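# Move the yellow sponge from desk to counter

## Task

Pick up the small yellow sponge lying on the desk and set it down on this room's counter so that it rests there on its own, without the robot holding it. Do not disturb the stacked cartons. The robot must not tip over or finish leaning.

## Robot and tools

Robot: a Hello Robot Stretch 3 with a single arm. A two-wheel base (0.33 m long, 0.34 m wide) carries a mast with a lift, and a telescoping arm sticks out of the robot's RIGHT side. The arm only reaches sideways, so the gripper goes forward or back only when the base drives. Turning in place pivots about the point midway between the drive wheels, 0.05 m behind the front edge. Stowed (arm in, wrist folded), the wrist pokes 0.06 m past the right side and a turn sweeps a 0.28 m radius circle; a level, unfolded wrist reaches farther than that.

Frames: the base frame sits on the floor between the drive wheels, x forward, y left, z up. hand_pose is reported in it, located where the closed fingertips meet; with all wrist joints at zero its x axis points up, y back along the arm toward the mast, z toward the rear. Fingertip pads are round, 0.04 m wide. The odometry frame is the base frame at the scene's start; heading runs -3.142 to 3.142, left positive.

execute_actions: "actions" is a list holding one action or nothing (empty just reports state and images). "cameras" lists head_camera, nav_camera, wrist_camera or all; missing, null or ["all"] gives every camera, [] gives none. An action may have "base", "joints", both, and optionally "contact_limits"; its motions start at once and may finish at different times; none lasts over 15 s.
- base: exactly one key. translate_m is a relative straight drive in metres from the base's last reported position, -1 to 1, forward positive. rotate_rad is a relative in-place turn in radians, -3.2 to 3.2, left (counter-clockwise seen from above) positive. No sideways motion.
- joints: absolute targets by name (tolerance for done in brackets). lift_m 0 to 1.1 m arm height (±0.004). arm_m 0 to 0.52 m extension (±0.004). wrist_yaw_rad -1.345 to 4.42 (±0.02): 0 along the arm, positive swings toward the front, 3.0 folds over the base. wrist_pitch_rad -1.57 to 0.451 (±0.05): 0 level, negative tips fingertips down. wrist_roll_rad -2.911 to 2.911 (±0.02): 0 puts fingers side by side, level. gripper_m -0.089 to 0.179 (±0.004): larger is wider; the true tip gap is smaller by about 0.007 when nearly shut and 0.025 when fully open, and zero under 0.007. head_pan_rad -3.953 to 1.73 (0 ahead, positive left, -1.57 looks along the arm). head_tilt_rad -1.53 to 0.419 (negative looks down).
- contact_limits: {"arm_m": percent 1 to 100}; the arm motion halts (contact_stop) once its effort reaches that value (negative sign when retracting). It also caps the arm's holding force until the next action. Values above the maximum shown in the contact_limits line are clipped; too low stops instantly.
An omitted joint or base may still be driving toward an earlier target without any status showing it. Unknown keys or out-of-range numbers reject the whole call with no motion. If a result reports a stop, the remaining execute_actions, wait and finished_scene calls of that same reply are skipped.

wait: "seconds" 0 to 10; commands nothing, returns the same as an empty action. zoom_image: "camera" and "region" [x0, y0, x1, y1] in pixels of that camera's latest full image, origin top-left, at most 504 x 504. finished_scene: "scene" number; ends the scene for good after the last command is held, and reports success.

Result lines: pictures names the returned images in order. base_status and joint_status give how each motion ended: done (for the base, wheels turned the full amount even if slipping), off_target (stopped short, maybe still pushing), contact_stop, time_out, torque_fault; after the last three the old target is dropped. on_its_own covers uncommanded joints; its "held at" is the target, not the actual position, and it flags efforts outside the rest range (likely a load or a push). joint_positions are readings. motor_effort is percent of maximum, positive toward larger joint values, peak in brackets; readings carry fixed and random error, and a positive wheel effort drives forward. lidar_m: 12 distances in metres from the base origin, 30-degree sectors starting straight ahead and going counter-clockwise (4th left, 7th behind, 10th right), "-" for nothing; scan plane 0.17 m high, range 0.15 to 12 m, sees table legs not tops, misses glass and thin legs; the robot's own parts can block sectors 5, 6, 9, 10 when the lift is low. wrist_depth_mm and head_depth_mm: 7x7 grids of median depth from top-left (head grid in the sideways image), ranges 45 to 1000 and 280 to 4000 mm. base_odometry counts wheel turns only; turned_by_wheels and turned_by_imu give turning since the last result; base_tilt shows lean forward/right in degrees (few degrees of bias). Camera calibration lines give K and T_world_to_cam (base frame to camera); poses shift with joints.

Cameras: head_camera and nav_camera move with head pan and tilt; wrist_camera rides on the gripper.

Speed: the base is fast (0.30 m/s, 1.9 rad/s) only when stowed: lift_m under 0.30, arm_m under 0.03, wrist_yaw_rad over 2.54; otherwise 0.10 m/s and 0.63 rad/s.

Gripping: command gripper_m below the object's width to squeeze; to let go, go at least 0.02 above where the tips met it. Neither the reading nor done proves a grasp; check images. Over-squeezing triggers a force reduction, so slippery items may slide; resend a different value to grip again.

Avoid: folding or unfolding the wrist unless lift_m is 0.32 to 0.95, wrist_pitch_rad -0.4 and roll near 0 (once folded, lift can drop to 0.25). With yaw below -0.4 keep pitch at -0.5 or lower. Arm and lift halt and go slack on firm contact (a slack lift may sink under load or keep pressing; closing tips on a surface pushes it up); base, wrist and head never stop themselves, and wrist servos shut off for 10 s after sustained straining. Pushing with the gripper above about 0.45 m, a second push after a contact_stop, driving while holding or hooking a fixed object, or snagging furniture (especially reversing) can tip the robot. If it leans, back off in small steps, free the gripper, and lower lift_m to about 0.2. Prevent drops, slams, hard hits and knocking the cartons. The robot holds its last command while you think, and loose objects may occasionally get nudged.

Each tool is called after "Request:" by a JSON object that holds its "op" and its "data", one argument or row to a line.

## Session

Request:
{"op": "execute_actions", "data": {
  "actions": []
}}

Scene clock: 0.00 s.
base_odometry: x=+0.000 y=+0.000 heading=+0.000 (m, m, rad; odometry frame)
turned_by_wheels: +0.000 (rad since the last result)
turned_by_imu: +0.000 (rad since the last result)
base_tilt: forward=+1.8 right=+1.0 (deg)
lidar_m: 1.00 1.00 1.11 2.11 2.11 1.40 1.40 1.24 1.85 1.64 1.67 1.19
head_depth_mm: 1104 1510 1515 1533 1348 1430 1196 / 1094 1458 1467 1497 1146 1442 1064 / 949 961 975 992 1005 1055 1056 / 1008 1180 1141 1251 1087 1427 1168 / 1050 1345 1350 959 955 1409 1185 / 1035 1314 1311 969 935 1374 1196 / 1023 1278 1275 1071 910 1336 1211
base_status: not commanded
joint_positions: lift_m=+0.444 arm_m=-0.001 wrist_yaw_rad=+2.895 wrist_pitch_rad=-0.609 wrist_roll_rad=+0.019 gripper_m=+0.037 head_pan_rad=+0.005 head_tilt_rad=+0.010
joint_status: not commanded
motor_effort: left_wheel=+1 right_wheel=-1 lift_m=+24 arm_m=+0 wrist_yaw_rad=+0 wrist_pitch_rad=+5 wrist_roll_rad=+0 gripper_m=-1 head_pan_rad=+0 head_tilt_rad=+2 (%)
hand_pose: x=+0.0267 y=+0.0466 z=+0.4160 quat_wxyz=(+0.295, +0.701, +0.125, +0.637) (m; base frame)
wrist_depth_mm: - - - - - 961 761 / - - - - - 924 801 / - 872 862 829 831 824 790 / 745 - 728 723 717 703 688 / 657 636 659 633 625 612 614 / 586 584 - 562 543 553 551 / 523 531 - 518 507 502 496
pictures: head_camera (sideways: a quarter turn clockwise sets it upright), nav_camera (sideways: a quarter turn counterclockwise sets it upright), wrist_camera
camera_calibration (this result's frames):
head_camera: T_world_to_cam=[[-0.0486841, 0.0490647, -0.997608, 1.32589], [-0.0851607, 0.994952, 0.05309, -0.0657134], [0.995177, 0.0875417, -0.04426, 0.010898], [0, 0, 0, 1]] pos_world=[0.048108, -0.000626608, 1.32669]
nav_camera: T_world_to_cam=[[-0.104982, -0.0289636, 0.994052, -1.24674], [-0.0779173, -0.996263, -0.0372568, 0.110384], [0.991417, -0.0813652, 0.102333, -0.17372], [0, 0, 0, 1]] pos_world=[0.0499446, 0.0597269, 1.26122]
wrist_camera: T_world_to_cam=[[0.9245, -0.376769, -0.0578344, 0.00733022], [-0.314477, -0.668143, -0.674306, 0.346221], [0.215416, 0.641584, -0.736184, 0.432852], [0, 0, 0, 1]] pos_world=[0.00885867, -0.0436232, 0.552542]
Images, in order (width x height): head_camera 896x504, nav_camera 672x504, wrist_camera 644x364.

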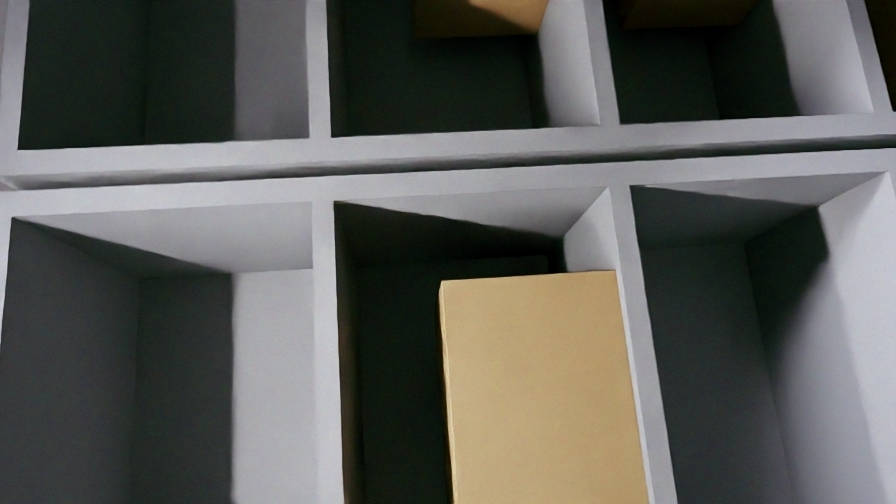

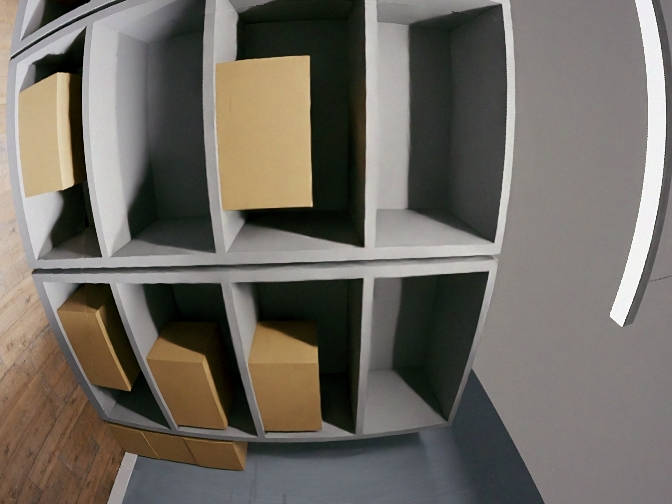

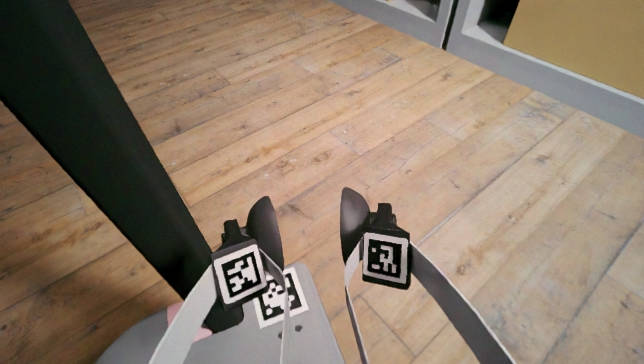

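Request:
{"op": "execute_actions", "data": {
  "actions": [
    {"joints": {"head_pan_rad": -2.9, "head_tilt_rad": -0.5}}
  ],
  "cameras": ["head_camera", "nav_camera"]
}}

Scene clock: 8.53 s.
base_odometry: x=+0.000 y=+0.000 heading=+0.000 (m, m, rad; odometry frame)
turned_by_wheels: +0.000 (rad since the last result)
turned_by_imu: -0.001 (rad since the last result)
base_tilt: forward=+1.8 right=+1.1 (deg)
lidar_m: 1.00 1.00 1.10 2.12 2.11 1.40 1.40 1.24 1.85 1.64 1.67 1.19
head_depth_mm: 1369 1419 965 1909 1757 1423 1205 / 1369 1448 991 1905 1765 1444 1217 / 1368 1444 1007 1885 1792 1457 1225 / 1365 1447 970 1886 1814 1472 1241 / 1356 1448 993 1882 1819 1478 1253 / 1348 1446 965 1876 1810 1496 1263 / 1348 1461 981 1393 1768 1512 1275
base_status: not commanded
joint_positions: lift_m=+0.444 arm_m=-0.001 wrist_yaw_rad=+2.895 wrist_pitch_rad=-0.609 wrist_roll_rad=+0.019 gripper_m=+0.037 head_pan_rad=-2.893 head_tilt_rad=-0.494
joint_status: all done
motor_effort: left_wheel=+1(1) right_wheel=-1(1) lift_m=+24(24) arm_m=+0(0) wrist_yaw_rad=+0(0) wrist_pitch_rad=+5(5) wrist_roll_rad=+0(0) gripper_m=+1(0) head_pan_rad=-6(59) head_tilt_rad=-3(31) (%)
hand_pose: x=+0.0267 y=+0.0466 z=+0.4160 quat_wxyz=(+0.295, +0.701, +0.125, +0.637) (m; base frame)
wrist_depth_mm: - - - - - 964 758 / - - - - - 946 794 / - 878 859 825 839 806 787 / 756 - 736 726 710 706 695 / 664 641 672 634 624 621 613 / 581 577 - 567 548 550 547 / 526 531 - 514 510 498 500
pictures: head_camera (sideways: a quarter turn clockwise sets it upright), nav_camera (sideways: a quarter turn counterclockwise sets it upright)
camera_calibration (this result's frames):
head_camera: T_world_to_cam=[[0.519515, 0.08114, -0.8506, 1.13041], [0.288507, -0.953676, 0.0852367, -0.109798], [-0.804281, -0.289685, -0.518859, 0.639562], [0, 0, 0, 1]] pos_world=[-0.041203, -0.0111619, 1.30273]
nav_camera: T_world_to_cam=[[-0.382329, -0.0677935, 0.921536, -1.15], [-0.157565, 0.987482, 0.00727406, 0.0528858], [-0.910493, -0.14242, -0.388225, 0.476438], [0, 0, 0, 1]] pos_world=[0.00244698, -0.0623319, 1.24435]
Images, in order (width x height): head_camera 896x504, nav_camera 672x504.

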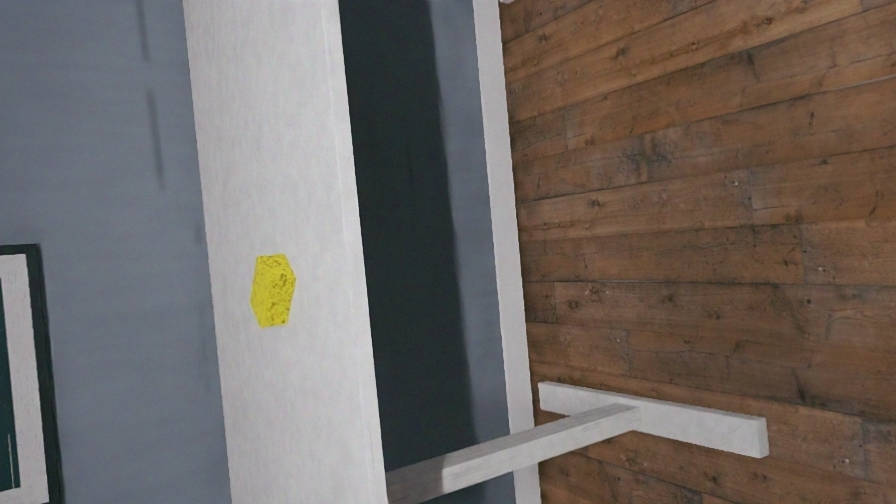

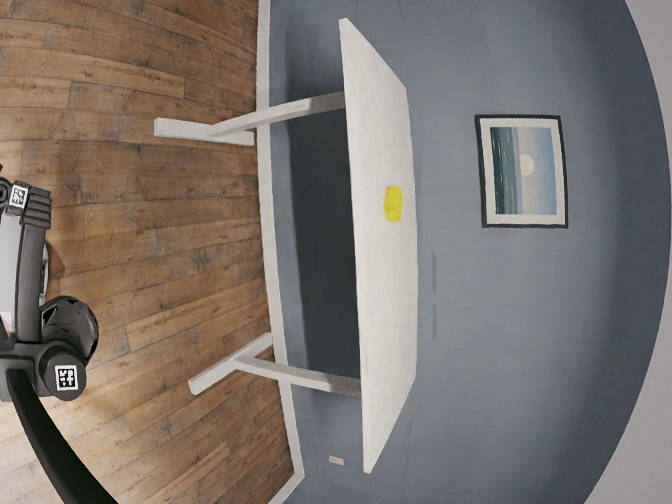

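Request:
{"op": "zoom_image", "data": {
  "camera": "head_camera",
  "region": [200, 220, 340, 360]
}}

Region (200, 220, 340, 360) of head_camera's 896x504 image, scaled by 3.600, with more detail than that image has.

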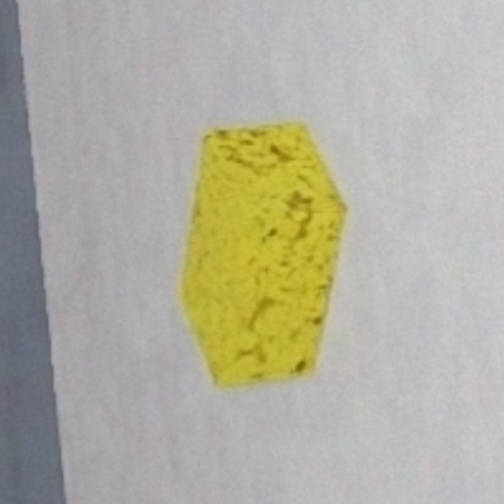

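Request:
{"op": "execute_actions", "data": {
  "actions": [
    {"base": {"translate_m": -0.35}, "joints": {"lift_m": 0.93, "wrist_pitch_rad": -0.42, "wrist_yaw_rad": 0.87, "head_pan_rad": -2.75, "head_tilt_rad": -0.45}}
  ],
  "cameras": ["head_camera"]
}}

Scene clock: 99.57 s.
base_odometry: x=-0.350 y=+0.000 heading=+0.000 (m, m, rad; odometry frame)
turned_by_wheels: +0.000 (rad since the last result)
turned_by_imu: +0.000 (rad since the last result)
base_tilt: forward=+1.9 right=+1.0 (deg)
lidar_m: 1.34 1.33 1.53 2.01 2.01 1.06 1.30 1.30 1.00 1.76 1.75 1.59
head_depth_mm: 1046 1144 933 646 1607 1473 1288 / 1055 1157 959 656 1626 1482 1309 / 1062 1175 981 666 1658 1493 - / 1055 1183 1006 676 1684 1517 - / 1071 1191 1035 687 1704 1576 - / 1083 1204 1061 701 1721 1633 - / 1094 1227 1090 714 1144 - -
base_status: done
joint_positions: lift_m=+0.930 arm_m=-0.001 wrist_yaw_rad=+0.872 wrist_pitch_rad=-0.437 wrist_roll_rad=+0.019 gripper_m=+0.037 head_pan_rad=-2.757 head_tilt_rad=-0.458
joint_status: all done
motor_effort: left_wheel=+1(3) right_wheel=-1(5) lift_m=+29(29) arm_m=+0(0) wrist_yaw_rad=-2(1) wrist_pitch_rad=+7(7) wrist_roll_rad=+0(0) gripper_m=+0(0) head_pan_rad=+5(26) head_tilt_rad=+4(10) (%)
hand_pose: x=+0.1484 y=-0.2867 z=+0.9381 quat_wxyz=(+0.686, +0.432, -0.567, +0.148) (m; base frame)
wrist_depth_mm: - - - - - - - / - - - - - - - / - - - - - - - / - - - - - - - / - - - - - - - / - - - - - - - / - - - - - - -
pictures: head_camera (sideways: a quarter turn clockwise sets it upright)
camera_calibration (this result's frames):
head_camera: T_world_to_cam=[[0.475146, 0.139047, -0.868851, 1.15449], [0.417599, -0.90478, 0.0835744, -0.108425], [-0.774498, -0.402542, -0.487968, 0.599187], [0, 0, 0, 1]] pos_world=[-0.0392018, -0.017431, 1.30452]
Images, in order (width x height): head_camera 896x504.

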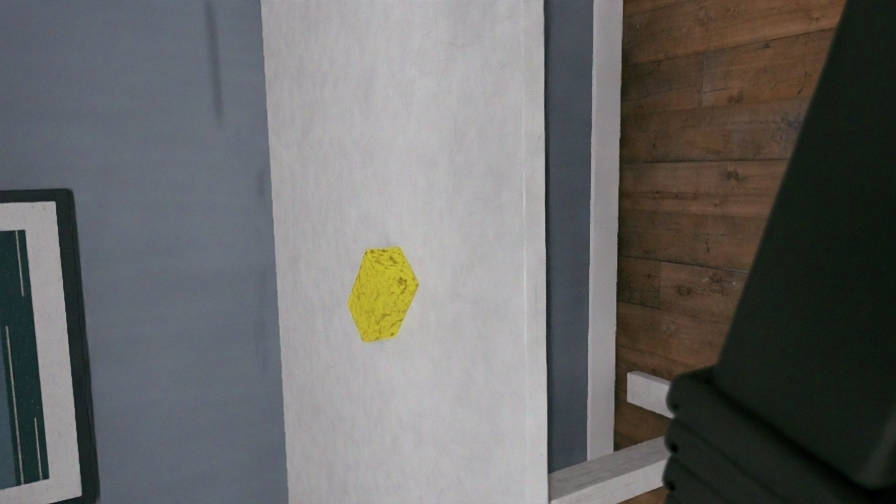

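Request:
{"op": "zoom_image", "data": {
  "camera": "head_camera",
  "region": [310, 225, 450, 365]
}}

Region (310, 225, 450, 365) of head_camera's 896x504 image, scaled by 3.600, with more detail than that image has.

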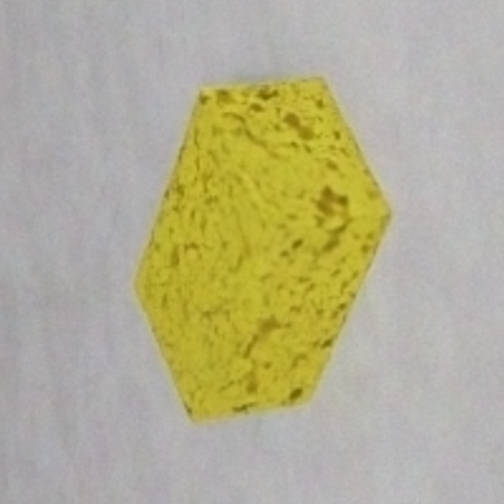

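Request:
{"op": "execute_actions", "data": {
  "actions": [
    {"base": {"rotate_rad": -1.254}, "joints": {"lift_m": 1.09, "wrist_yaw_rad": 0.864, "gripper_m": 0.17, "arm_m": 0.40, "head_pan_rad": -1.4, "head_tilt_rad": -0.45}}
  ],
  "cameras": ["head_camera", "wrist_camera"]
}}

Scene clock: 141.13 s.
base_odometry: x=-0.350 y=+0.000 heading=-1.254 (m, m, rad; odometry frame)
turned_by_wheels: -1.254 (rad since the last result)
turned_by_imu: -1.232 (rad since the last result)
base_tilt: forward=+1.8 right=+1.1 (deg)
lidar_m: 1.75 1.85 1.38 1.33 1.37 1.90 2.01 1.81 1.06 1.30 1.00 1.81
head_depth_mm: 1013 - 936 645 1574 1460 1231 / 1046 - 900 653 1612 1482 1241 / 1050 1188 947 664 1656 1493 1251 / 1073 1201 972 676 1699 1510 1262 / 1095 1225 973 690 1742 1529 1272 / 1114 1256 1062 701 1275 1416 1277 / 1166 1287 1086 712 1811 1557 1296
base_status: done
joint_positions: lift_m=+1.090 arm_m=+0.400 wrist_yaw_rad=+0.864 wrist_pitch_rad=-0.437 wrist_roll_rad=+0.019 gripper_m=+0.170 head_pan_rad=-1.407 head_tilt_rad=-0.457
joint_status: all done
motor_effort: left_wheel=+3(6) right_wheel=-3(8) lift_m=+29(30) arm_m=+6(7) wrist_yaw_rad=+0(2) wrist_pitch_rad=+6(7) wrist_roll_rad=+0(0) gripper_m=+0(84) head_pan_rad=+4(59) head_tilt_rad=+4(5) (%)
hand_pose: x=+0.1473 y=-0.6889 z=+1.0982 quat_wxyz=(+0.686, +0.429, -0.569, +0.146) (m; base frame)
wrist_depth_mm: - - - 887 698 575 491 / - - - 695 668 606 525 / - 563 543 524 509 492 479 / 449 444 431 420 410 405 393 / 371 372 358 349 346 - 330 / 327 311 306 287 278 286 284 / - 270 269 254 223 256 252
pictures: head_camera (sideways: a quarter turn clockwise sets it upright), wrist_camera
camera_calibration (this result's frames):
head_camera: T_world_to_cam=[[-0.0317282, 0.493909, -0.868935, 1.15769], [0.97421, 0.209601, 0.0835663, -0.11181], [0.223403, -0.843873, -0.487821, 0.592908], [0, 0, 0, 1]] pos_world=[0.0132001, -0.0480171, 1.30453]
wrist_camera: T_world_to_cam=[[-0.739416, -0.668356, -0.0810158, -0.27219], [-0.362368, 0.496508, -0.788777, 1.28794], [0.567409, -0.553877, -0.609317, 0.366249], [0, 0, 0, 1]] pos_world=[0.0576344, -0.618536, 1.21701]
Images, in order (width x height): head_camera 896x504, wrist_camera 644x364.

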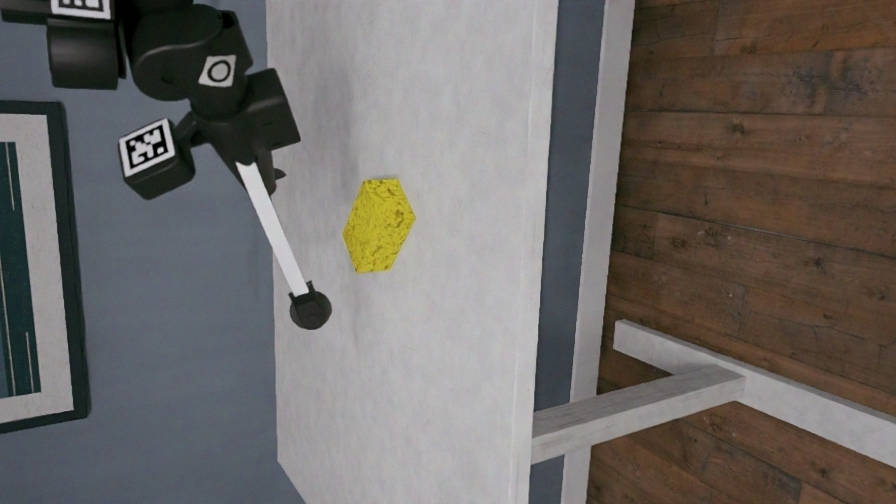

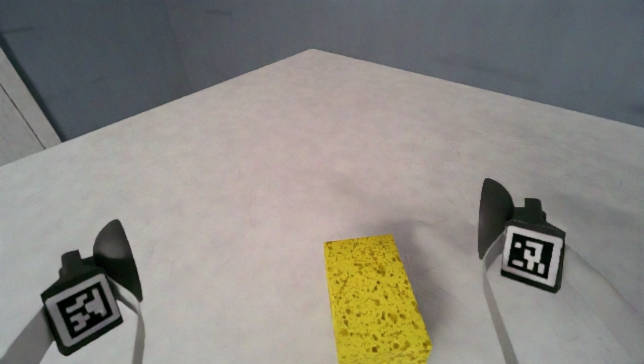

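Request:
{"op": "execute_actions", "data": {
  "actions": [
    {"joints": {"arm_m": 0.457, "lift_m": 1.03}}
  ],
  "cameras": ["head_camera", "wrist_camera"]
}}

Scene clock: 164.40 s.
base_odometry: x=-0.350 y=+0.000 heading=-1.254 (m, m, rad; odometry frame)
turned_by_wheels: +0.000 (rad since the last result)
turned_by_imu: -0.001 (rad since the last result)
base_tilt: forward=+1.8 right=+1.0 (deg)
lidar_m: 1.75 1.85 1.38 1.33 1.38 1.90 2.00 1.81 1.06 1.30 1.00 1.81
head_depth_mm: 1027 - 881 643 1578 1467 1227 / 1048 1136 843 653 1606 1475 1241 / 1056 1157 927 664 1668 1498 1249 / 1072 1201 1068 677 1699 1514 1264 / 1094 1234 1035 688 1730 1526 1269 / 1122 1262 1058 700 1281 1412 1272 / 1160 1288 1090 712 1818 1559 1299
base_status: not commanded
joint_positions: lift_m=+1.030 arm_m=+0.457 wrist_yaw_rad=+0.864 wrist_pitch_rad=-0.437 wrist_roll_rad=+0.019 gripper_m=+0.170 head_pan_rad=-1.407 head_tilt_rad=-0.457
joint_status: all done
motor_effort: left_wheel=+2(3) right_wheel=-3(3) lift_m=+19(23) arm_m=+6(7) wrist_yaw_rad=+0(0) wrist_pitch_rad=+6(7) wrist_roll_rad=+0(0) gripper_m=+0(0) head_pan_rad=+4(5) head_tilt_rad=+4(4) (%)
hand_pose: x=+0.1473 y=-0.7459 z=+1.0388 quat_wxyz=(+0.686, +0.429, -0.569, +0.146) (m; base frame)
wrist_depth_mm: - - - 744 635 528 455 / - - 567 542 518 503 468 / 450 432 421 409 398 384 374 / 351 344 334 327 320 315 303 / 288 292 277 215 267 - 259 / 254 240 238 184 230 222 221 / - 211 204 161 201 198 195
pictures: head_camera (sideways: a quarter turn clockwise sets it upright), wrist_camera
camera_calibration (this result's frames):
head_camera: T_world_to_cam=[[-0.0317283, 0.493909, -0.868935, 1.15769], [0.97421, 0.209601, 0.0835663, -0.11181], [0.223403, -0.843873, -0.487821, 0.592908], [0, 0, 0, 1]] pos_world=[0.0132001, -0.0480171, 1.30453]
wrist_camera: T_world_to_cam=[[-0.739416, -0.668356, -0.0810162, -0.315101], [-0.362368, 0.496508, -0.788777, 1.26932], [0.567409, -0.553877, -0.609317, 0.298432], [0, 0, 0, 1]] pos_world=[0.0576344, -0.67553, 1.15752]
Images, in order (width x height): head_camera 896x504, wrist_camera 644x364.

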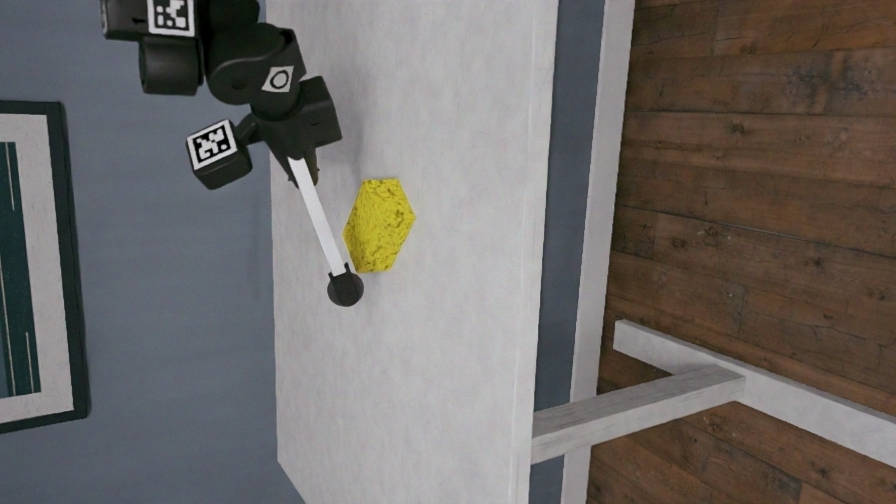

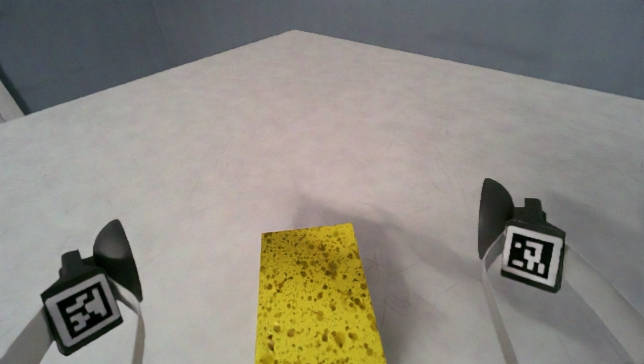

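Request:
{"op": "execute_actions", "data": {
  "actions": [
    {"joints": {"lift_m": 0.977}}
  ],
  "cameras": ["head_camera", "wrist_camera"]
}}

Scene clock: 178.63 s.
base_odometry: x=-0.350 y=+0.000 heading=-1.254 (m, m, rad; odometry frame)
turned_by_wheels: +0.000 (rad since the last result)
turned_by_imu: -0.001 (rad since the last result)
base_tilt: forward=+1.8 right=+1.0 (deg)
lidar_m: 1.75 1.85 1.38 1.33 1.38 1.90 2.01 1.81 1.06 1.30 1.00 1.81
head_depth_mm: 1028 1097 805 642 1564 1470 1230 / 1051 1141 - 653 1611 1478 1244 / 1049 1173 977 666 1674 1498 1252 / 1071 1203 1012 674 1694 1512 1263 / 1097 1229 1030 687 1736 1513 1275 / 1119 1258 1058 701 1279 1416 1275 / 1162 1287 1085 712 1808 1561 1297
base_status: not commanded
joint_positions: lift_m=+0.977 arm_m=+0.457 wrist_yaw_rad=+0.864 wrist_pitch_rad=-0.437 wrist_roll_rad=+0.019 gripper_m=+0.170 head_pan_rad=-1.407 head_tilt_rad=-0.457
joint_status: all done
motor_effort: left_wheel=+3(3) right_wheel=-3(3) lift_m=+19(18) arm_m=+6(6) wrist_yaw_rad=+1(0) wrist_pitch_rad=+6(7) wrist_roll_rad=+0(0) gripper_m=+1(0) head_pan_rad=+4(5) head_tilt_rad=+4(4) (%)
hand_pose: x=+0.1473 y=-0.7459 z=+0.9858 quat_wxyz=(+0.686, +0.429, -0.569, +0.146) (m; base frame)
wrist_depth_mm: - - 637 594 573 508 448 / 456 434 417 400 388 372 358 / 335 322 311 303 294 286 278 / 262 254 242 173 238 234 226 / 217 217 195 144 199 - 191 / - 180 168 124 167 164 165 / - 157 115 114 146 148 146
pictures: head_camera (sideways: a quarter turn clockwise sets it upright), wrist_camera
camera_calibration (this result's frames):
head_camera: T_world_to_cam=[[-0.0317282, 0.493908, -0.868935, 1.15769], [0.97421, 0.209601, 0.0835662, -0.11181], [0.223403, -0.843873, -0.487821, 0.592908], [0, 0, 0, 1]] pos_world=[0.0132001, -0.0480171, 1.30453]
wrist_camera: T_world_to_cam=[[-0.739416, -0.668356, -0.0810161, -0.319397], [-0.362368, 0.496508, -0.788777, 1.22751], [0.567409, -0.553877, -0.609317, 0.266137], [0, 0, 0, 1]] pos_world=[0.0576344, -0.675532, 1.10452]
Images, in order (width x height): head_camera 896x504, wrist_camera 644x364.

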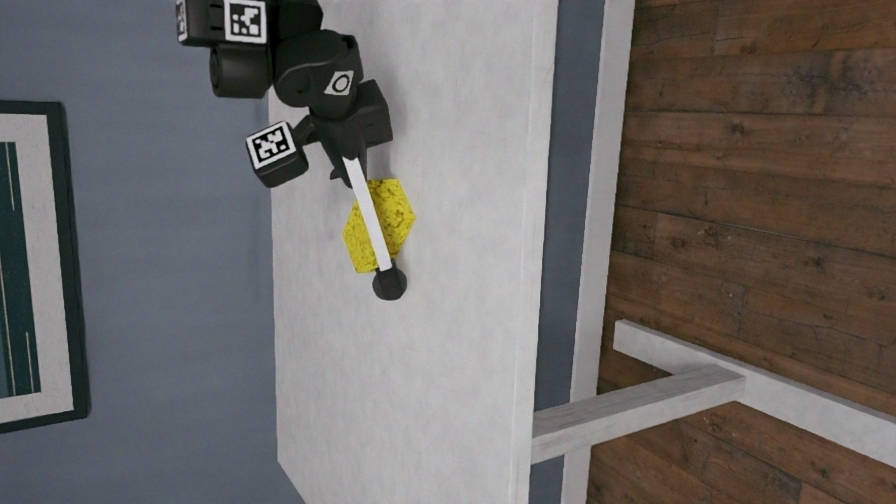

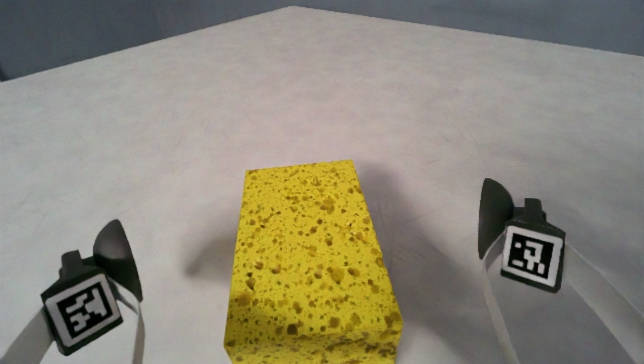

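Request:
{"op": "execute_actions", "data": {
  "actions": [
    {"joints": {"gripper_m": 0.03}}
  ],
  "cameras": ["wrist_camera"]
}}

Request:
{"op": "execute_actions", "data": {
  "actions": [
    {"joints": {"lift_m": 1.04}}
  ],
  "cameras": ["head_camera", "wrist_camera"]
}}

Scene clock: 187.90 s.
base_odometry: x=-0.350 y=+0.000 heading=-1.254 (m, m, rad; odometry frame)
turned_by_wheels: +0.000 (rad since the last result)
turned_by_imu: -0.001 (rad since the last result)
base_tilt: forward=+1.8 right=+1.0 (deg)
lidar_m: 1.75 1.85 1.39 1.33 1.38 1.90 2.00 1.81 1.06 1.30 0.99 1.81
head_depth_mm: 1036 1101 805 642 1563 1465 1235 / 1051 1141 - 653 1612 1476 1239 / 1051 1167 975 664 1655 1495 1254 / 1070 1199 1016 677 1709 1513 1263 / 1095 1232 1032 686 1737 1520 1277 / 1114 1258 1058 700 1278 1413 1277 / 1164 1285 1088 712 1815 1554 1296
base_status: not commanded
joint_positions: lift_m=+0.977 arm_m=+0.457 wrist_yaw_rad=+0.864 wrist_pitch_rad=-0.434 wrist_roll_rad=+0.019 gripper_m=+0.031 head_pan_rad=-1.407 head_tilt_rad=-0.457
joint_status: all done
motor_effort: left_wheel=+3(3) right_wheel=-3(3) lift_m=+19(19) arm_m=+6(6) wrist_yaw_rad=+1(0) wrist_pitch_rad=+5(7) wrist_roll_rad=+0(0) gripper_m=-16(87) head_pan_rad=+5(5) head_tilt_rad=+4(4) (%)
hand_pose: x=+0.1475 y=-0.7461 z=+0.9862 quat_wxyz=(+0.686, +0.429, -0.569, +0.146) (m; base frame)
wrist_depth_mm: - - 640 602 575 507 452 / 463 439 422 404 390 375 364 / 337 325 314 306 294 288 281 / 262 257 244 172 241 232 228 / 216 212 153 143 198 196 191 / 184 182 126 124 162 169 166 / 160 158 152 112 145 149 146
pictures: wrist_camera
camera_calibration (this result's frames):
wrist_camera: T_world_to_cam=[[-0.739281, -0.668471, -0.0812977, -0.319149], [-0.361043, 0.495376, -0.790095, 1.22833], [0.568429, -0.554751, -0.607569, 0.263684], [0, 0, 0, 1]] pos_world=[0.0576533, -0.675549, 1.10476]
Images, in order (width x height): wrist_camera 644x364.

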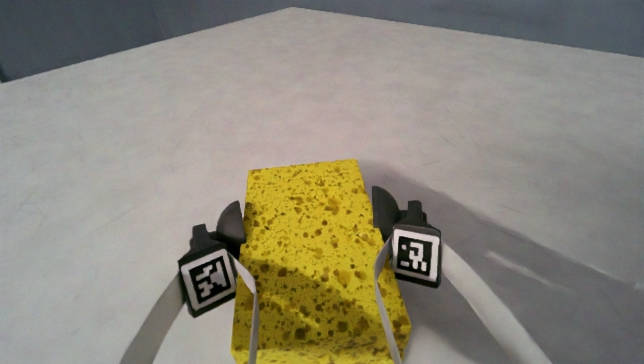

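Scene clock: 189.30 s.
base_odometry: x=-0.350 y=+0.000 heading=-1.254 (m, m, rad; odometry frame)
turned_by_wheels: +0.000 (rad since the last result)
turned_by_imu: +0.000 (rad since the last result)
base_tilt: forward=+1.8 right=+1.0 (deg)
lidar_m: 1.75 1.85 1.39 1.33 1.38 1.90 2.01 1.82 1.06 1.30 1.00 1.81
head_depth_mm: 1026 - 887 644 1563 1465 1234 / 1050 1139 846 652 1609 1479 1241 / 1047 1167 856 665 1668 1493 1249 / 1075 1205 884 676 1695 1505 1259 / 1099 1229 1029 687 1739 1518 1273 / 1119 1257 1061 699 1275 1413 1272 / 1163 1286 1087 712 1818 1557 1295
base_status: not commanded
joint_positions: lift_m=+1.040 arm_m=+0.457 wrist_yaw_rad=+0.864 wrist_pitch_rad=-0.435 wrist_roll_rad=+0.019 gripper_m=+0.031 head_pan_rad=-1.407 head_tilt_rad=-0.457
joint_status: all done
motor_effort: left_wheel=+3(3) right_wheel=-3(3) lift_m=+28(32) arm_m=+6(6) wrist_yaw_rad=+0(0) wrist_pitch_rad=+6(6) wrist_roll_rad=+0(0) gripper_m=-16(16) head_pan_rad=+5(5) head_tilt_rad=+4(4) (%)
hand_pose: x=+0.1474 y=-0.7460 z=+1.0485 quat_wxyz=(+0.686, +0.429, -0.569, +0.146) (m; base frame)
wrist_depth_mm: - - - 764 632 528 456 / - - 590 570 546 527 472 / 470 458 440 424 415 400 386 / 368 359 342 171 337 326 320 / 303 298 154 144 277 275 269 / 257 254 126 124 227 238 233 / 223 222 212 113 202 208 204
pictures: head_camera (sideways: a quarter turn clockwise sets it upright), wrist_camera
camera_calibration (this result's frames):
head_camera: T_world_to_cam=[[-0.0317284, 0.493909, -0.868935, 1.15769], [0.97421, 0.209601, 0.0835663, -0.11181], [0.223404, -0.843873, -0.487821, 0.592908], [0, 0, 0, 1]] pos_world=[0.0132001, -0.0480171, 1.30453]
wrist_camera: T_world_to_cam=[[-0.739331, -0.668429, -0.0811882, -0.314174], [-0.36156, 0.495815, -0.789583, 1.27736], [0.568035, -0.554409, -0.608249, 0.302649], [0, 0, 0, 1]] pos_world=[0.0576462, -0.675544, 1.16716]
Images, in order (width x height): head_camera 896x504, wrist_camera 644x364.

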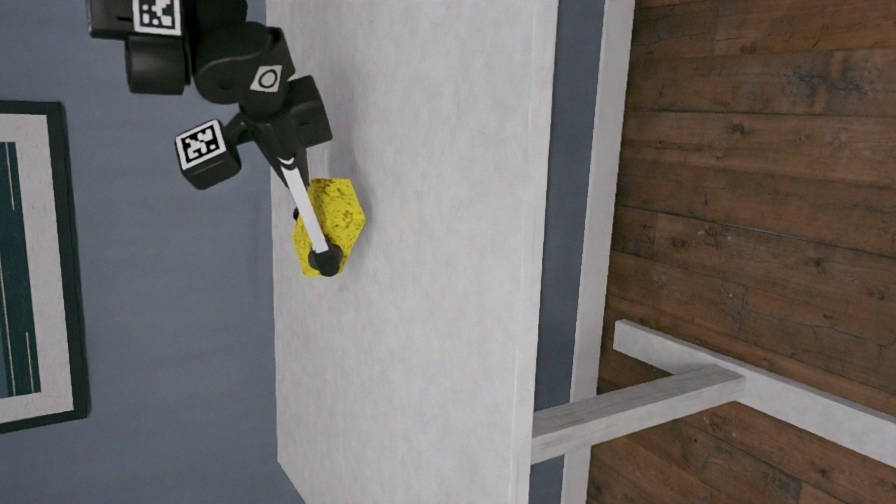

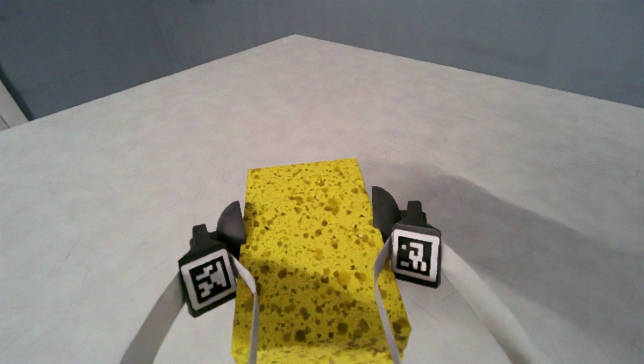

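Request:
{"op": "execute_actions", "data": {
  "actions": [
    {"base": {"rotate_rad": 2.65}, "joints": {"arm_m": 0.0, "head_pan_rad": 0.0, "head_tilt_rad": -0.55}}
  ]
}}

Scene clock: 265.50 s.
base_odometry: x=-0.350 y=+0.000 heading=+1.396 (m, m, rad; odometry frame)
turned_by_wheels: +2.650 (rad since the last result)
turned_by_imu: +2.601 (rad since the last result)
base_tilt: forward=+1.8 right=+1.1 (deg)
lidar_m: 2.07 2.01 1.79 1.06 1.32 1.00 1.80 1.75 1.86 1.38 1.33 1.37
head_depth_mm: 2129 1775 1955 2009 1661 1377 1184 / 2087 2340 2598 2125 1687 1395 1193 / 1990 2190 2473 2165 1699 1403 1198 / 1880 2079 2304 2176 1721 1418 1211 / 1779 1961 2173 2222 1738 1438 1220 / 1708 1875 2071 2167 1762 1446 1232 / 1642 1778 1939 2122 1780 1465 1244
base_status: done
joint_positions: lift_m=+1.040 arm_m=+0.000 wrist_yaw_rad=+0.864 wrist_pitch_rad=-0.435 wrist_roll_rad=+0.019 gripper_m=+0.031 head_pan_rad=-0.007 head_tilt_rad=-0.543
joint_status: all done
motor_effort: left_wheel=-1(6) right_wheel=+2(8) lift_m=+28(29) arm_m=-6(7) wrist_yaw_rad=+0(0) wrist_pitch_rad=+6(6) wrist_roll_rad=+0(0) gripper_m=-16(15) head_pan_rad=+4(60) head_tilt_rad=-3(15) (%)
hand_pose: x=+0.1475 y=-0.2897 z=+1.0485 quat_wxyz=(+0.686, +0.429, -0.569, +0.146) (m; base frame)
wrist_depth_mm: - - - - - - 893 / - - - - - - - / - - - - - - - / - - - 170 - - - / - - 155 144 - - - / - - 127 124 - - - / - - - 113 - - -
pictures: head_camera (sideways: a quarter turn clockwise sets it upright), nav_camera (sideways: a quarter turn counterclockwise sets it upright), wrist_camera
camera_calibration (this result's frames):
head_camera: T_world_to_cam=[[-0.564568, 0.0532753, -0.823665, 1.10191], [-0.033481, 0.995615, 0.0873461, -0.110575], [0.824707, 0.0768899, -0.560309, 0.683554], [0, 0, 0, 1]] pos_world=[0.0546686, -0.00117309, 1.30026]
nav_camera: T_world_to_cam=[[0.432146, -0.0314932, 0.901254, -1.12851], [-0.0970125, -0.995214, 0.0117404, 0.0467023], [0.89657, -0.0925064, -0.433133, 0.523854], [0, 0, 0, 1]] pos_world=[0.0225387, 0.0593983, 1.24342]
wrist_camera: T_world_to_cam=[[-0.739036, -0.668759, -0.0811655, -0.00928275], [-0.361869, 0.495717, -0.789503, 1.05103], [0.568222, -0.5541, -0.608356, 0.555764], [0, 0, 0, 1]] pos_world=[0.0576788, -0.219274, 1.16714]
Images, in order (width x height): head_camera 896x504, nav_camera 672x504, wrist_camera 644x364.

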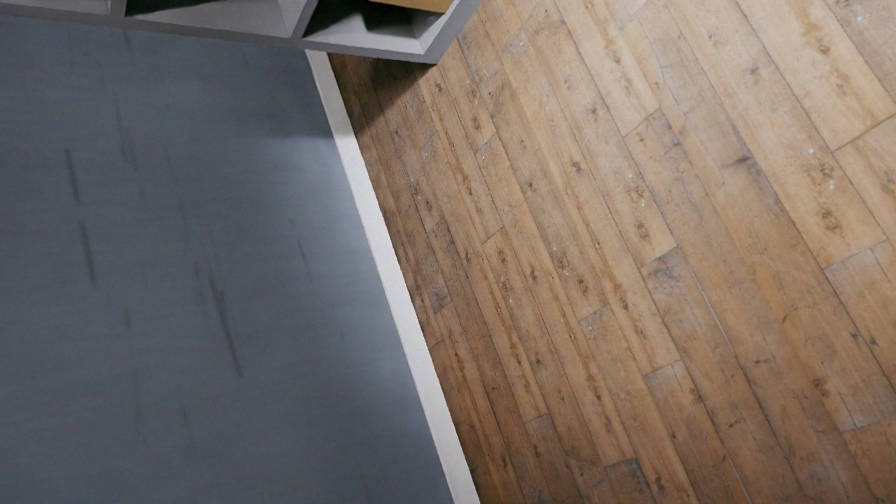

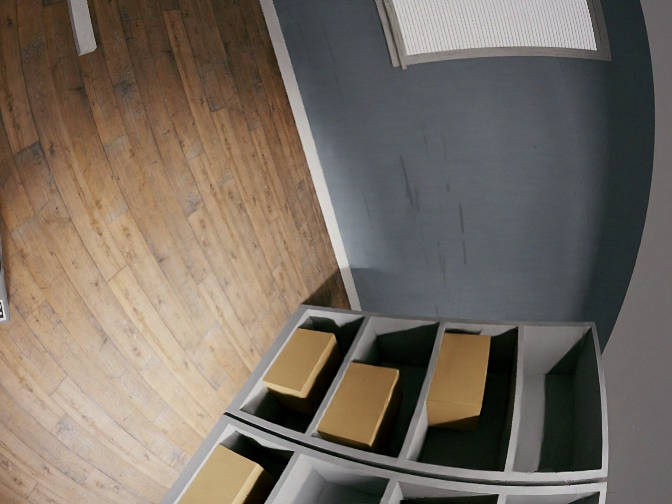

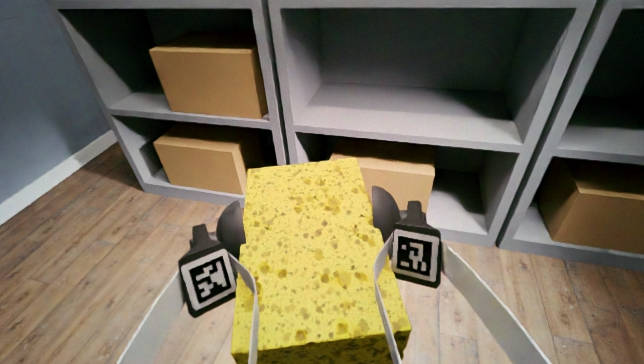

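Request:
{"op": "execute_actions", "data": {
  "actions": [
    {"base": {"translate_m": 0.8}, "joints": {"lift_m": 0.28, "wrist_yaw_rad": 2.9}}
  ],
  "cameras": ["wrist_camera"]
}}

Request:
{"op": "execute_actions", "data": {
  "actions": [
    {"base": {"translate_m": 1.0}, "joints": {"head_pan_rad": -0.7, "head_tilt_rad": -0.75}}
  ],
  "cameras": ["head_camera", "nav_camera"]
}}

Scene clock: 306.63 s.
base_odometry: x=-0.211 y=+0.788 heading=+1.396 (m, m, rad; odometry frame)
turned_by_wheels: +0.000 (rad since the last result)
turned_by_imu: -0.004 (rad since the last result)
base_tilt: forward=+1.8 right=+1.0 (deg)
lidar_m: 1.34 1.30 1.36 1.72 1.70 1.74 1.76 2.46 1.49 0.96 0.96 1.00
head_depth_mm: 1413 1588 1803 1998 1665 1376 1176 / 1337 1491 1695 1911 1676 1388 1186 / 1263 1403 1586 1812 1702 1404 1200 / 1204 1328 1483 1679 1714 1418 1205 / 1145 1256 1397 1582 1702 1428 1221 / 1094 1197 1320 1475 1637 1446 1233 / 1047 1137 1254 1391 1562 1470 1245
base_status: done
joint_positions: lift_m=+0.280 arm_m=+0.000 wrist_yaw_rad=+2.899 wrist_pitch_rad=-0.436 wrist_roll_rad=+0.019 gripper_m=+0.031 head_pan_rad=-0.007 head_tilt_rad=-0.544
joint_status: all done
motor_effort: left_wheel=-1(7) right_wheel=+2(9) lift_m=+19(21) arm_m=-5(6) wrist_yaw_rad=-1(1) wrist_pitch_rad=+6(6) wrist_roll_rad=+0(0) gripper_m=-16(15) head_pan_rad=+5(5) head_tilt_rad=-3(3) (%)
hand_pose: x=+0.0321 y=+0.0702 z=+0.2888 quat_wxyz=(+0.236, +0.710, +0.066, +0.660) (m; base frame)
wrist_depth_mm: - - - - - - 936 / - - - - - - 914 / - 854 821 803 781 752 736 / - 669 635 171 626 609 593 / 573 - 155 144 519 519 504 / 479 - 126 124 426 445 435 / 433 - 111 112 377 392 385
pictures: wrist_camera
camera_calibration (this result's frames):
wrist_camera: T_world_to_cam=[[0.928829, -0.361537, -0.0810393, 0.00934582], [-0.281449, -0.546232, -0.788934, 0.301471], [0.240963, 0.755594, -0.60911, 0.277362], [0, 0, 0, 1]] pos_world=[0.00933399, -0.041521, 0.407542]
Images, in order (width x height): wrist_camera 644x364.

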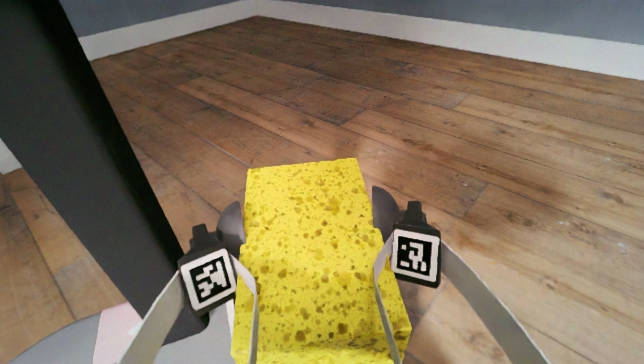

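Scene clock: 311.73 s.
base_odometry: x=-0.037 y=+1.773 heading=+1.396 (m, m, rad; odometry frame)
turned_by_wheels: +0.000 (rad since the last result)
turned_by_imu: -0.003 (rad since the last result)
base_tilt: forward=+1.8 right=+1.0 (deg)
lidar_m: 0.43 0.42 0.44 0.62 1.86 1.92 2.73 1.69 0.67 0.51 0.93 0.57
head_depth_mm: 2194 2437 2034 1667 1429 1247 1102 / 1626 2012 2009 1691 1441 1251 1106 / 1142 1314 1554 1655 1453 1264 1122 / 877 977 1102 1258 1383 1280 1130 / 714 777 852 945 1056 1187 1137 / 602 644 696 756 831 916 1026 / 520 553 590 631 680 739 807
base_status: done
joint_positions: lift_m=+0.280 arm_m=+0.000 wrist_yaw_rad=+2.899 wrist_pitch_rad=-0.436 wrist_roll_rad=+0.019 gripper_m=+0.031 head_pan_rad=-0.693 head_tilt_rad=-0.741
joint_status: all done
motor_effort: left_wheel=-1(6) right_wheel=+1(9) lift_m=+19(19) arm_m=-5(6) wrist_yaw_rad=+0(1) wrist_pitch_rad=+6(6) wrist_roll_rad=+0(0) gripper_m=-16(16) head_pan_rad=-5(56) head_tilt_rad=-4(21) (%)
hand_pose: x=+0.0321 y=+0.0702 z=+0.2888 quat_wxyz=(+0.236, +0.710, +0.066, +0.660) (m; base frame)
wrist_depth_mm: - - 692 529 428 362 313 / - - 792 593 472 389 332 / - 839 783 652 509 416 354 / - 666 651 171 540 452 378 / 566 - 155 143 519 482 402 / 486 - 126 124 429 449 416 / 433 - 112 113 381 392 386
pictures: head_camera (sideways: a quarter turn clockwise sets it upright), nav_camera (sideways: a quarter turn counterclockwise sets it upright)
camera_calibration (this result's frames):
head_camera: T_world_to_cam=[[-0.519177, 0.495363, -0.696471, 0.935842], [0.618692, 0.780038, 0.0936027, -0.122675], [0.589641, -0.382304, -0.711454, 0.881598], [0, 0, 0, 1]] pos_world=[0.041939, -0.0308514, 1.29049]
nav_camera: T_world_to_cam=[[0.444251, -0.406019, 0.798617, -0.99474], [-0.702449, -0.711134, 0.0292133, 0.027653], [0.556063, -0.573966, -0.60113, 0.744511], [0, 0, 0, 1]] pos_world=[0.0473448, 0.0431057, 1.24116]
Images, in order (width x height): head_camera 896x504, nav_camera 672x504.

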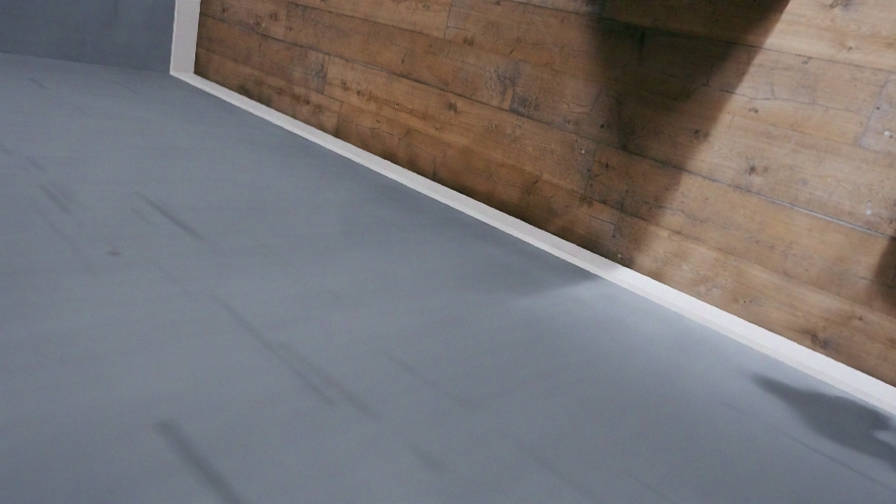

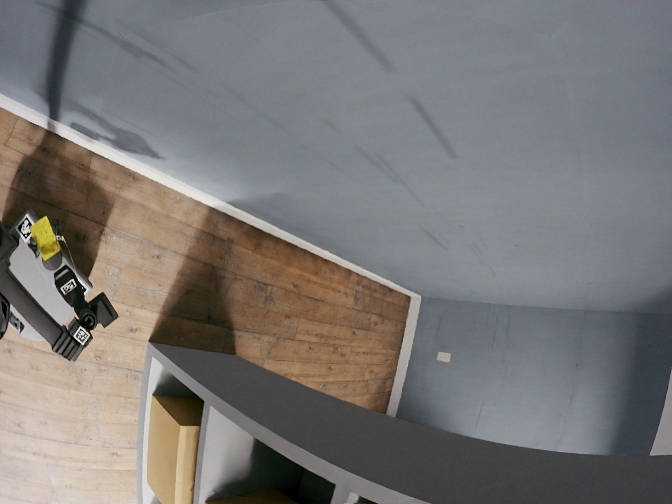

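Request:
{"op": "execute_actions", "data": {
  "actions": [
    {"base": {"translate_m": 0.135}}
  ],
  "cameras": []
}}

Request:
{"op": "execute_actions", "data": {
  "actions": [
    {"base": {"rotate_rad": -1.094}, "joints": {"head_pan_rad": 0.0, "head_tilt_rad": -0.8}}
  ],
  "cameras": ["head_camera", "nav_camera"]
}}

Scene clock: 336.37 s.
base_odometry: x=-0.013 y=+1.905 heading=+1.396 (m, m, rad; odometry frame)
turned_by_wheels: +0.000 (rad since the last result)
turned_by_imu: -0.001 (rad since the last result)
base_tilt: forward=+1.8 right=+1.0 (deg)
lidar_m: 0.31 0.30 0.31 0.44 1.32 2.04 2.86 1.50 0.68 0.52 1.04 0.41
head_depth_mm: 2003 2334 2014 1677 1414 1242 1097 / 1145 1410 1831 1676 1443 1254 1114 / 800 921 1084 1323 1396 1261 1117 / 613 683 771 879 1028 1196 1128 / 501 544 598 661 742 840 979 / 422 452 487 529 581 641 716 / 364 387 412 442 476 516 564
base_status: done
joint_positions: lift_m=+0.280 arm_m=+0.000 wrist_yaw_rad=+2.899 wrist_pitch_rad=-0.436 wrist_roll_rad=+0.019 gripper_m=+0.031 head_pan_rad=-0.693 head_tilt_rad=-0.741
joint_status: not commanded
motor_effort: left_wheel=-1(7) right_wheel=+1(8) lift_m=+19(19) arm_m=-5(6) wrist_yaw_rad=+0(0) wrist_pitch_rad=+7(6) wrist_roll_rad=+0(0) gripper_m=-16(15) head_pan_rad=-5(5) head_tilt_rad=-4(4) (%)
hand_pose: x=+0.0321 y=+0.0702 z=+0.2888 quat_wxyz=(+0.236, +0.710, +0.066, +0.660) (m; base frame)
wrist_depth_mm: - 731 507 387 312 263 226 / - 858 574 428 339 282 242 / - 842 655 481 373 306 258 / - 672 640 171 406 331 275 / 567 - 155 144 403 359 296 / 487 - 126 124 427 368 322 / 435 - 111 113 378 384 334
pictures: none
No camera images: the call's "cameras" was empty. Leave "cameras" out to get every camera's image.

Scene clock: 338.20 s.
base_odometry: x=-0.013 y=+1.905 heading=+0.302 (m, m, rad; odometry frame)
turned_by_wheels: -1.094 (rad since the last result)
turned_by_imu: -1.071 (rad since the last result)
base_tilt: forward=+1.9 right=+1.0 (deg)
lidar_m: 1.18 0.43 0.31 0.30 0.31 0.42 1.15 2.04 2.87 1.68 0.67 0.52
head_depth_mm: 2283 2315 1860 1151 1209 1181 1091 / 2296 2367 1921 1628 1398 1233 1094 / 2257 2432 1959 1644 1416 1242 1102 / 2266 2468 1987 1664 1427 1252 1115 / 2189 2134 1851 1614 1411 1242 1126 / 1251 1181 1125 1074 1023 981 942 / 857 823 795 767 739 718 699
base_status: done
joint_positions: lift_m=+0.280 arm_m=+0.000 wrist_yaw_rad=+2.899 wrist_pitch_rad=-0.436 wrist_roll_rad=+0.019 gripper_m=+0.031 head_pan_rad=-0.007 head_tilt_rad=-0.790
joint_status: all done
motor_effort: left_wheel=+3(10) right_wheel=-3(7) lift_m=+19(19) arm_m=-6(5) wrist_yaw_rad=+0(1) wrist_pitch_rad=+6(6) wrist_roll_rad=+0(0) gripper_m=-16(16) head_pan_rad=+4(56) head_tilt_rad=-5(13) (%)
hand_pose: x=+0.0321 y=+0.0702 z=+0.2888 quat_wxyz=(+0.236, +0.710, +0.066, +0.660) (m; base frame)
wrist_depth_mm: - 277 303 330 367 413 470 / - 300 328 362 408 465 536 / - 330 362 403 460 526 612 / - 366 388 171 510 574 601 / 356 - 155 144 521 515 503 / 387 - 126 124 427 448 435 / 411 - 111 113 377 393 387
pictures: head_camera (sideways: a quarter turn clockwise sets it upright), nav_camera (sideways: a quarter turn counterclockwise sets it upright)
camera_calibration (this result's frames):
head_camera: T_world_to_cam=[[-0.74896, 0.0546241, -0.66036, 0.890188], [-0.0108056, 0.995457, 0.0945982, -0.120125], [0.662527, 0.0779858, -0.744967, 0.924736], [0, 0, 0, 1]] pos_world=[0.0527538, -0.00116281, 1.28811]
nav_camera: T_world_to_cam=[[0.639559, -0.0329965, 0.768034, -0.956065], [-0.0914704, -0.995247, 0.0334113, 0.0184627], [0.763281, -0.0916208, -0.639537, 0.793209], [0, 0, 0, 1]] pos_world=[0.00770717, 0.0595026, 1.24096]
Images, in order (width x height): head_camera 896x504, nav_camera 672x504.

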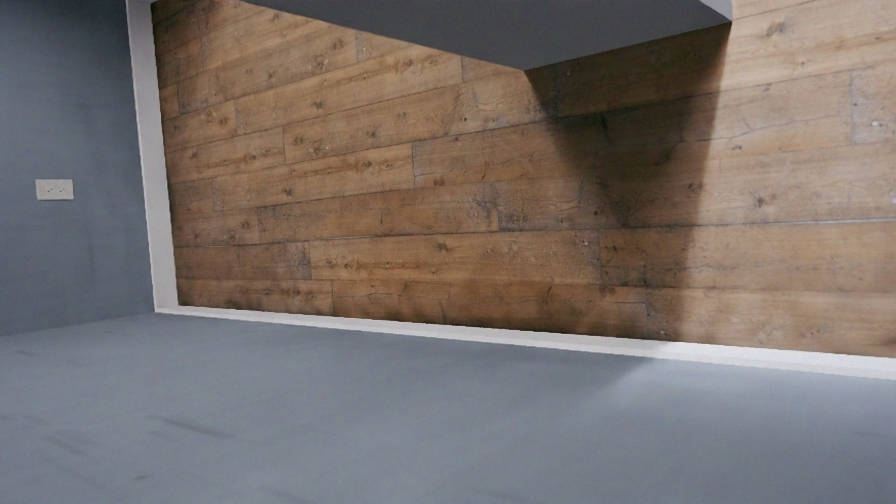

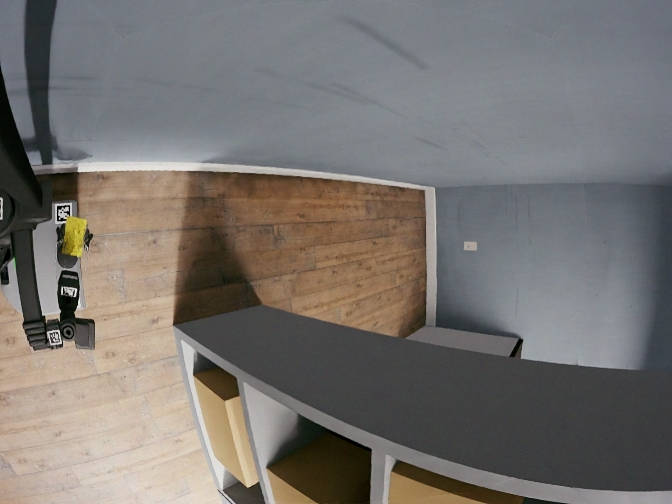

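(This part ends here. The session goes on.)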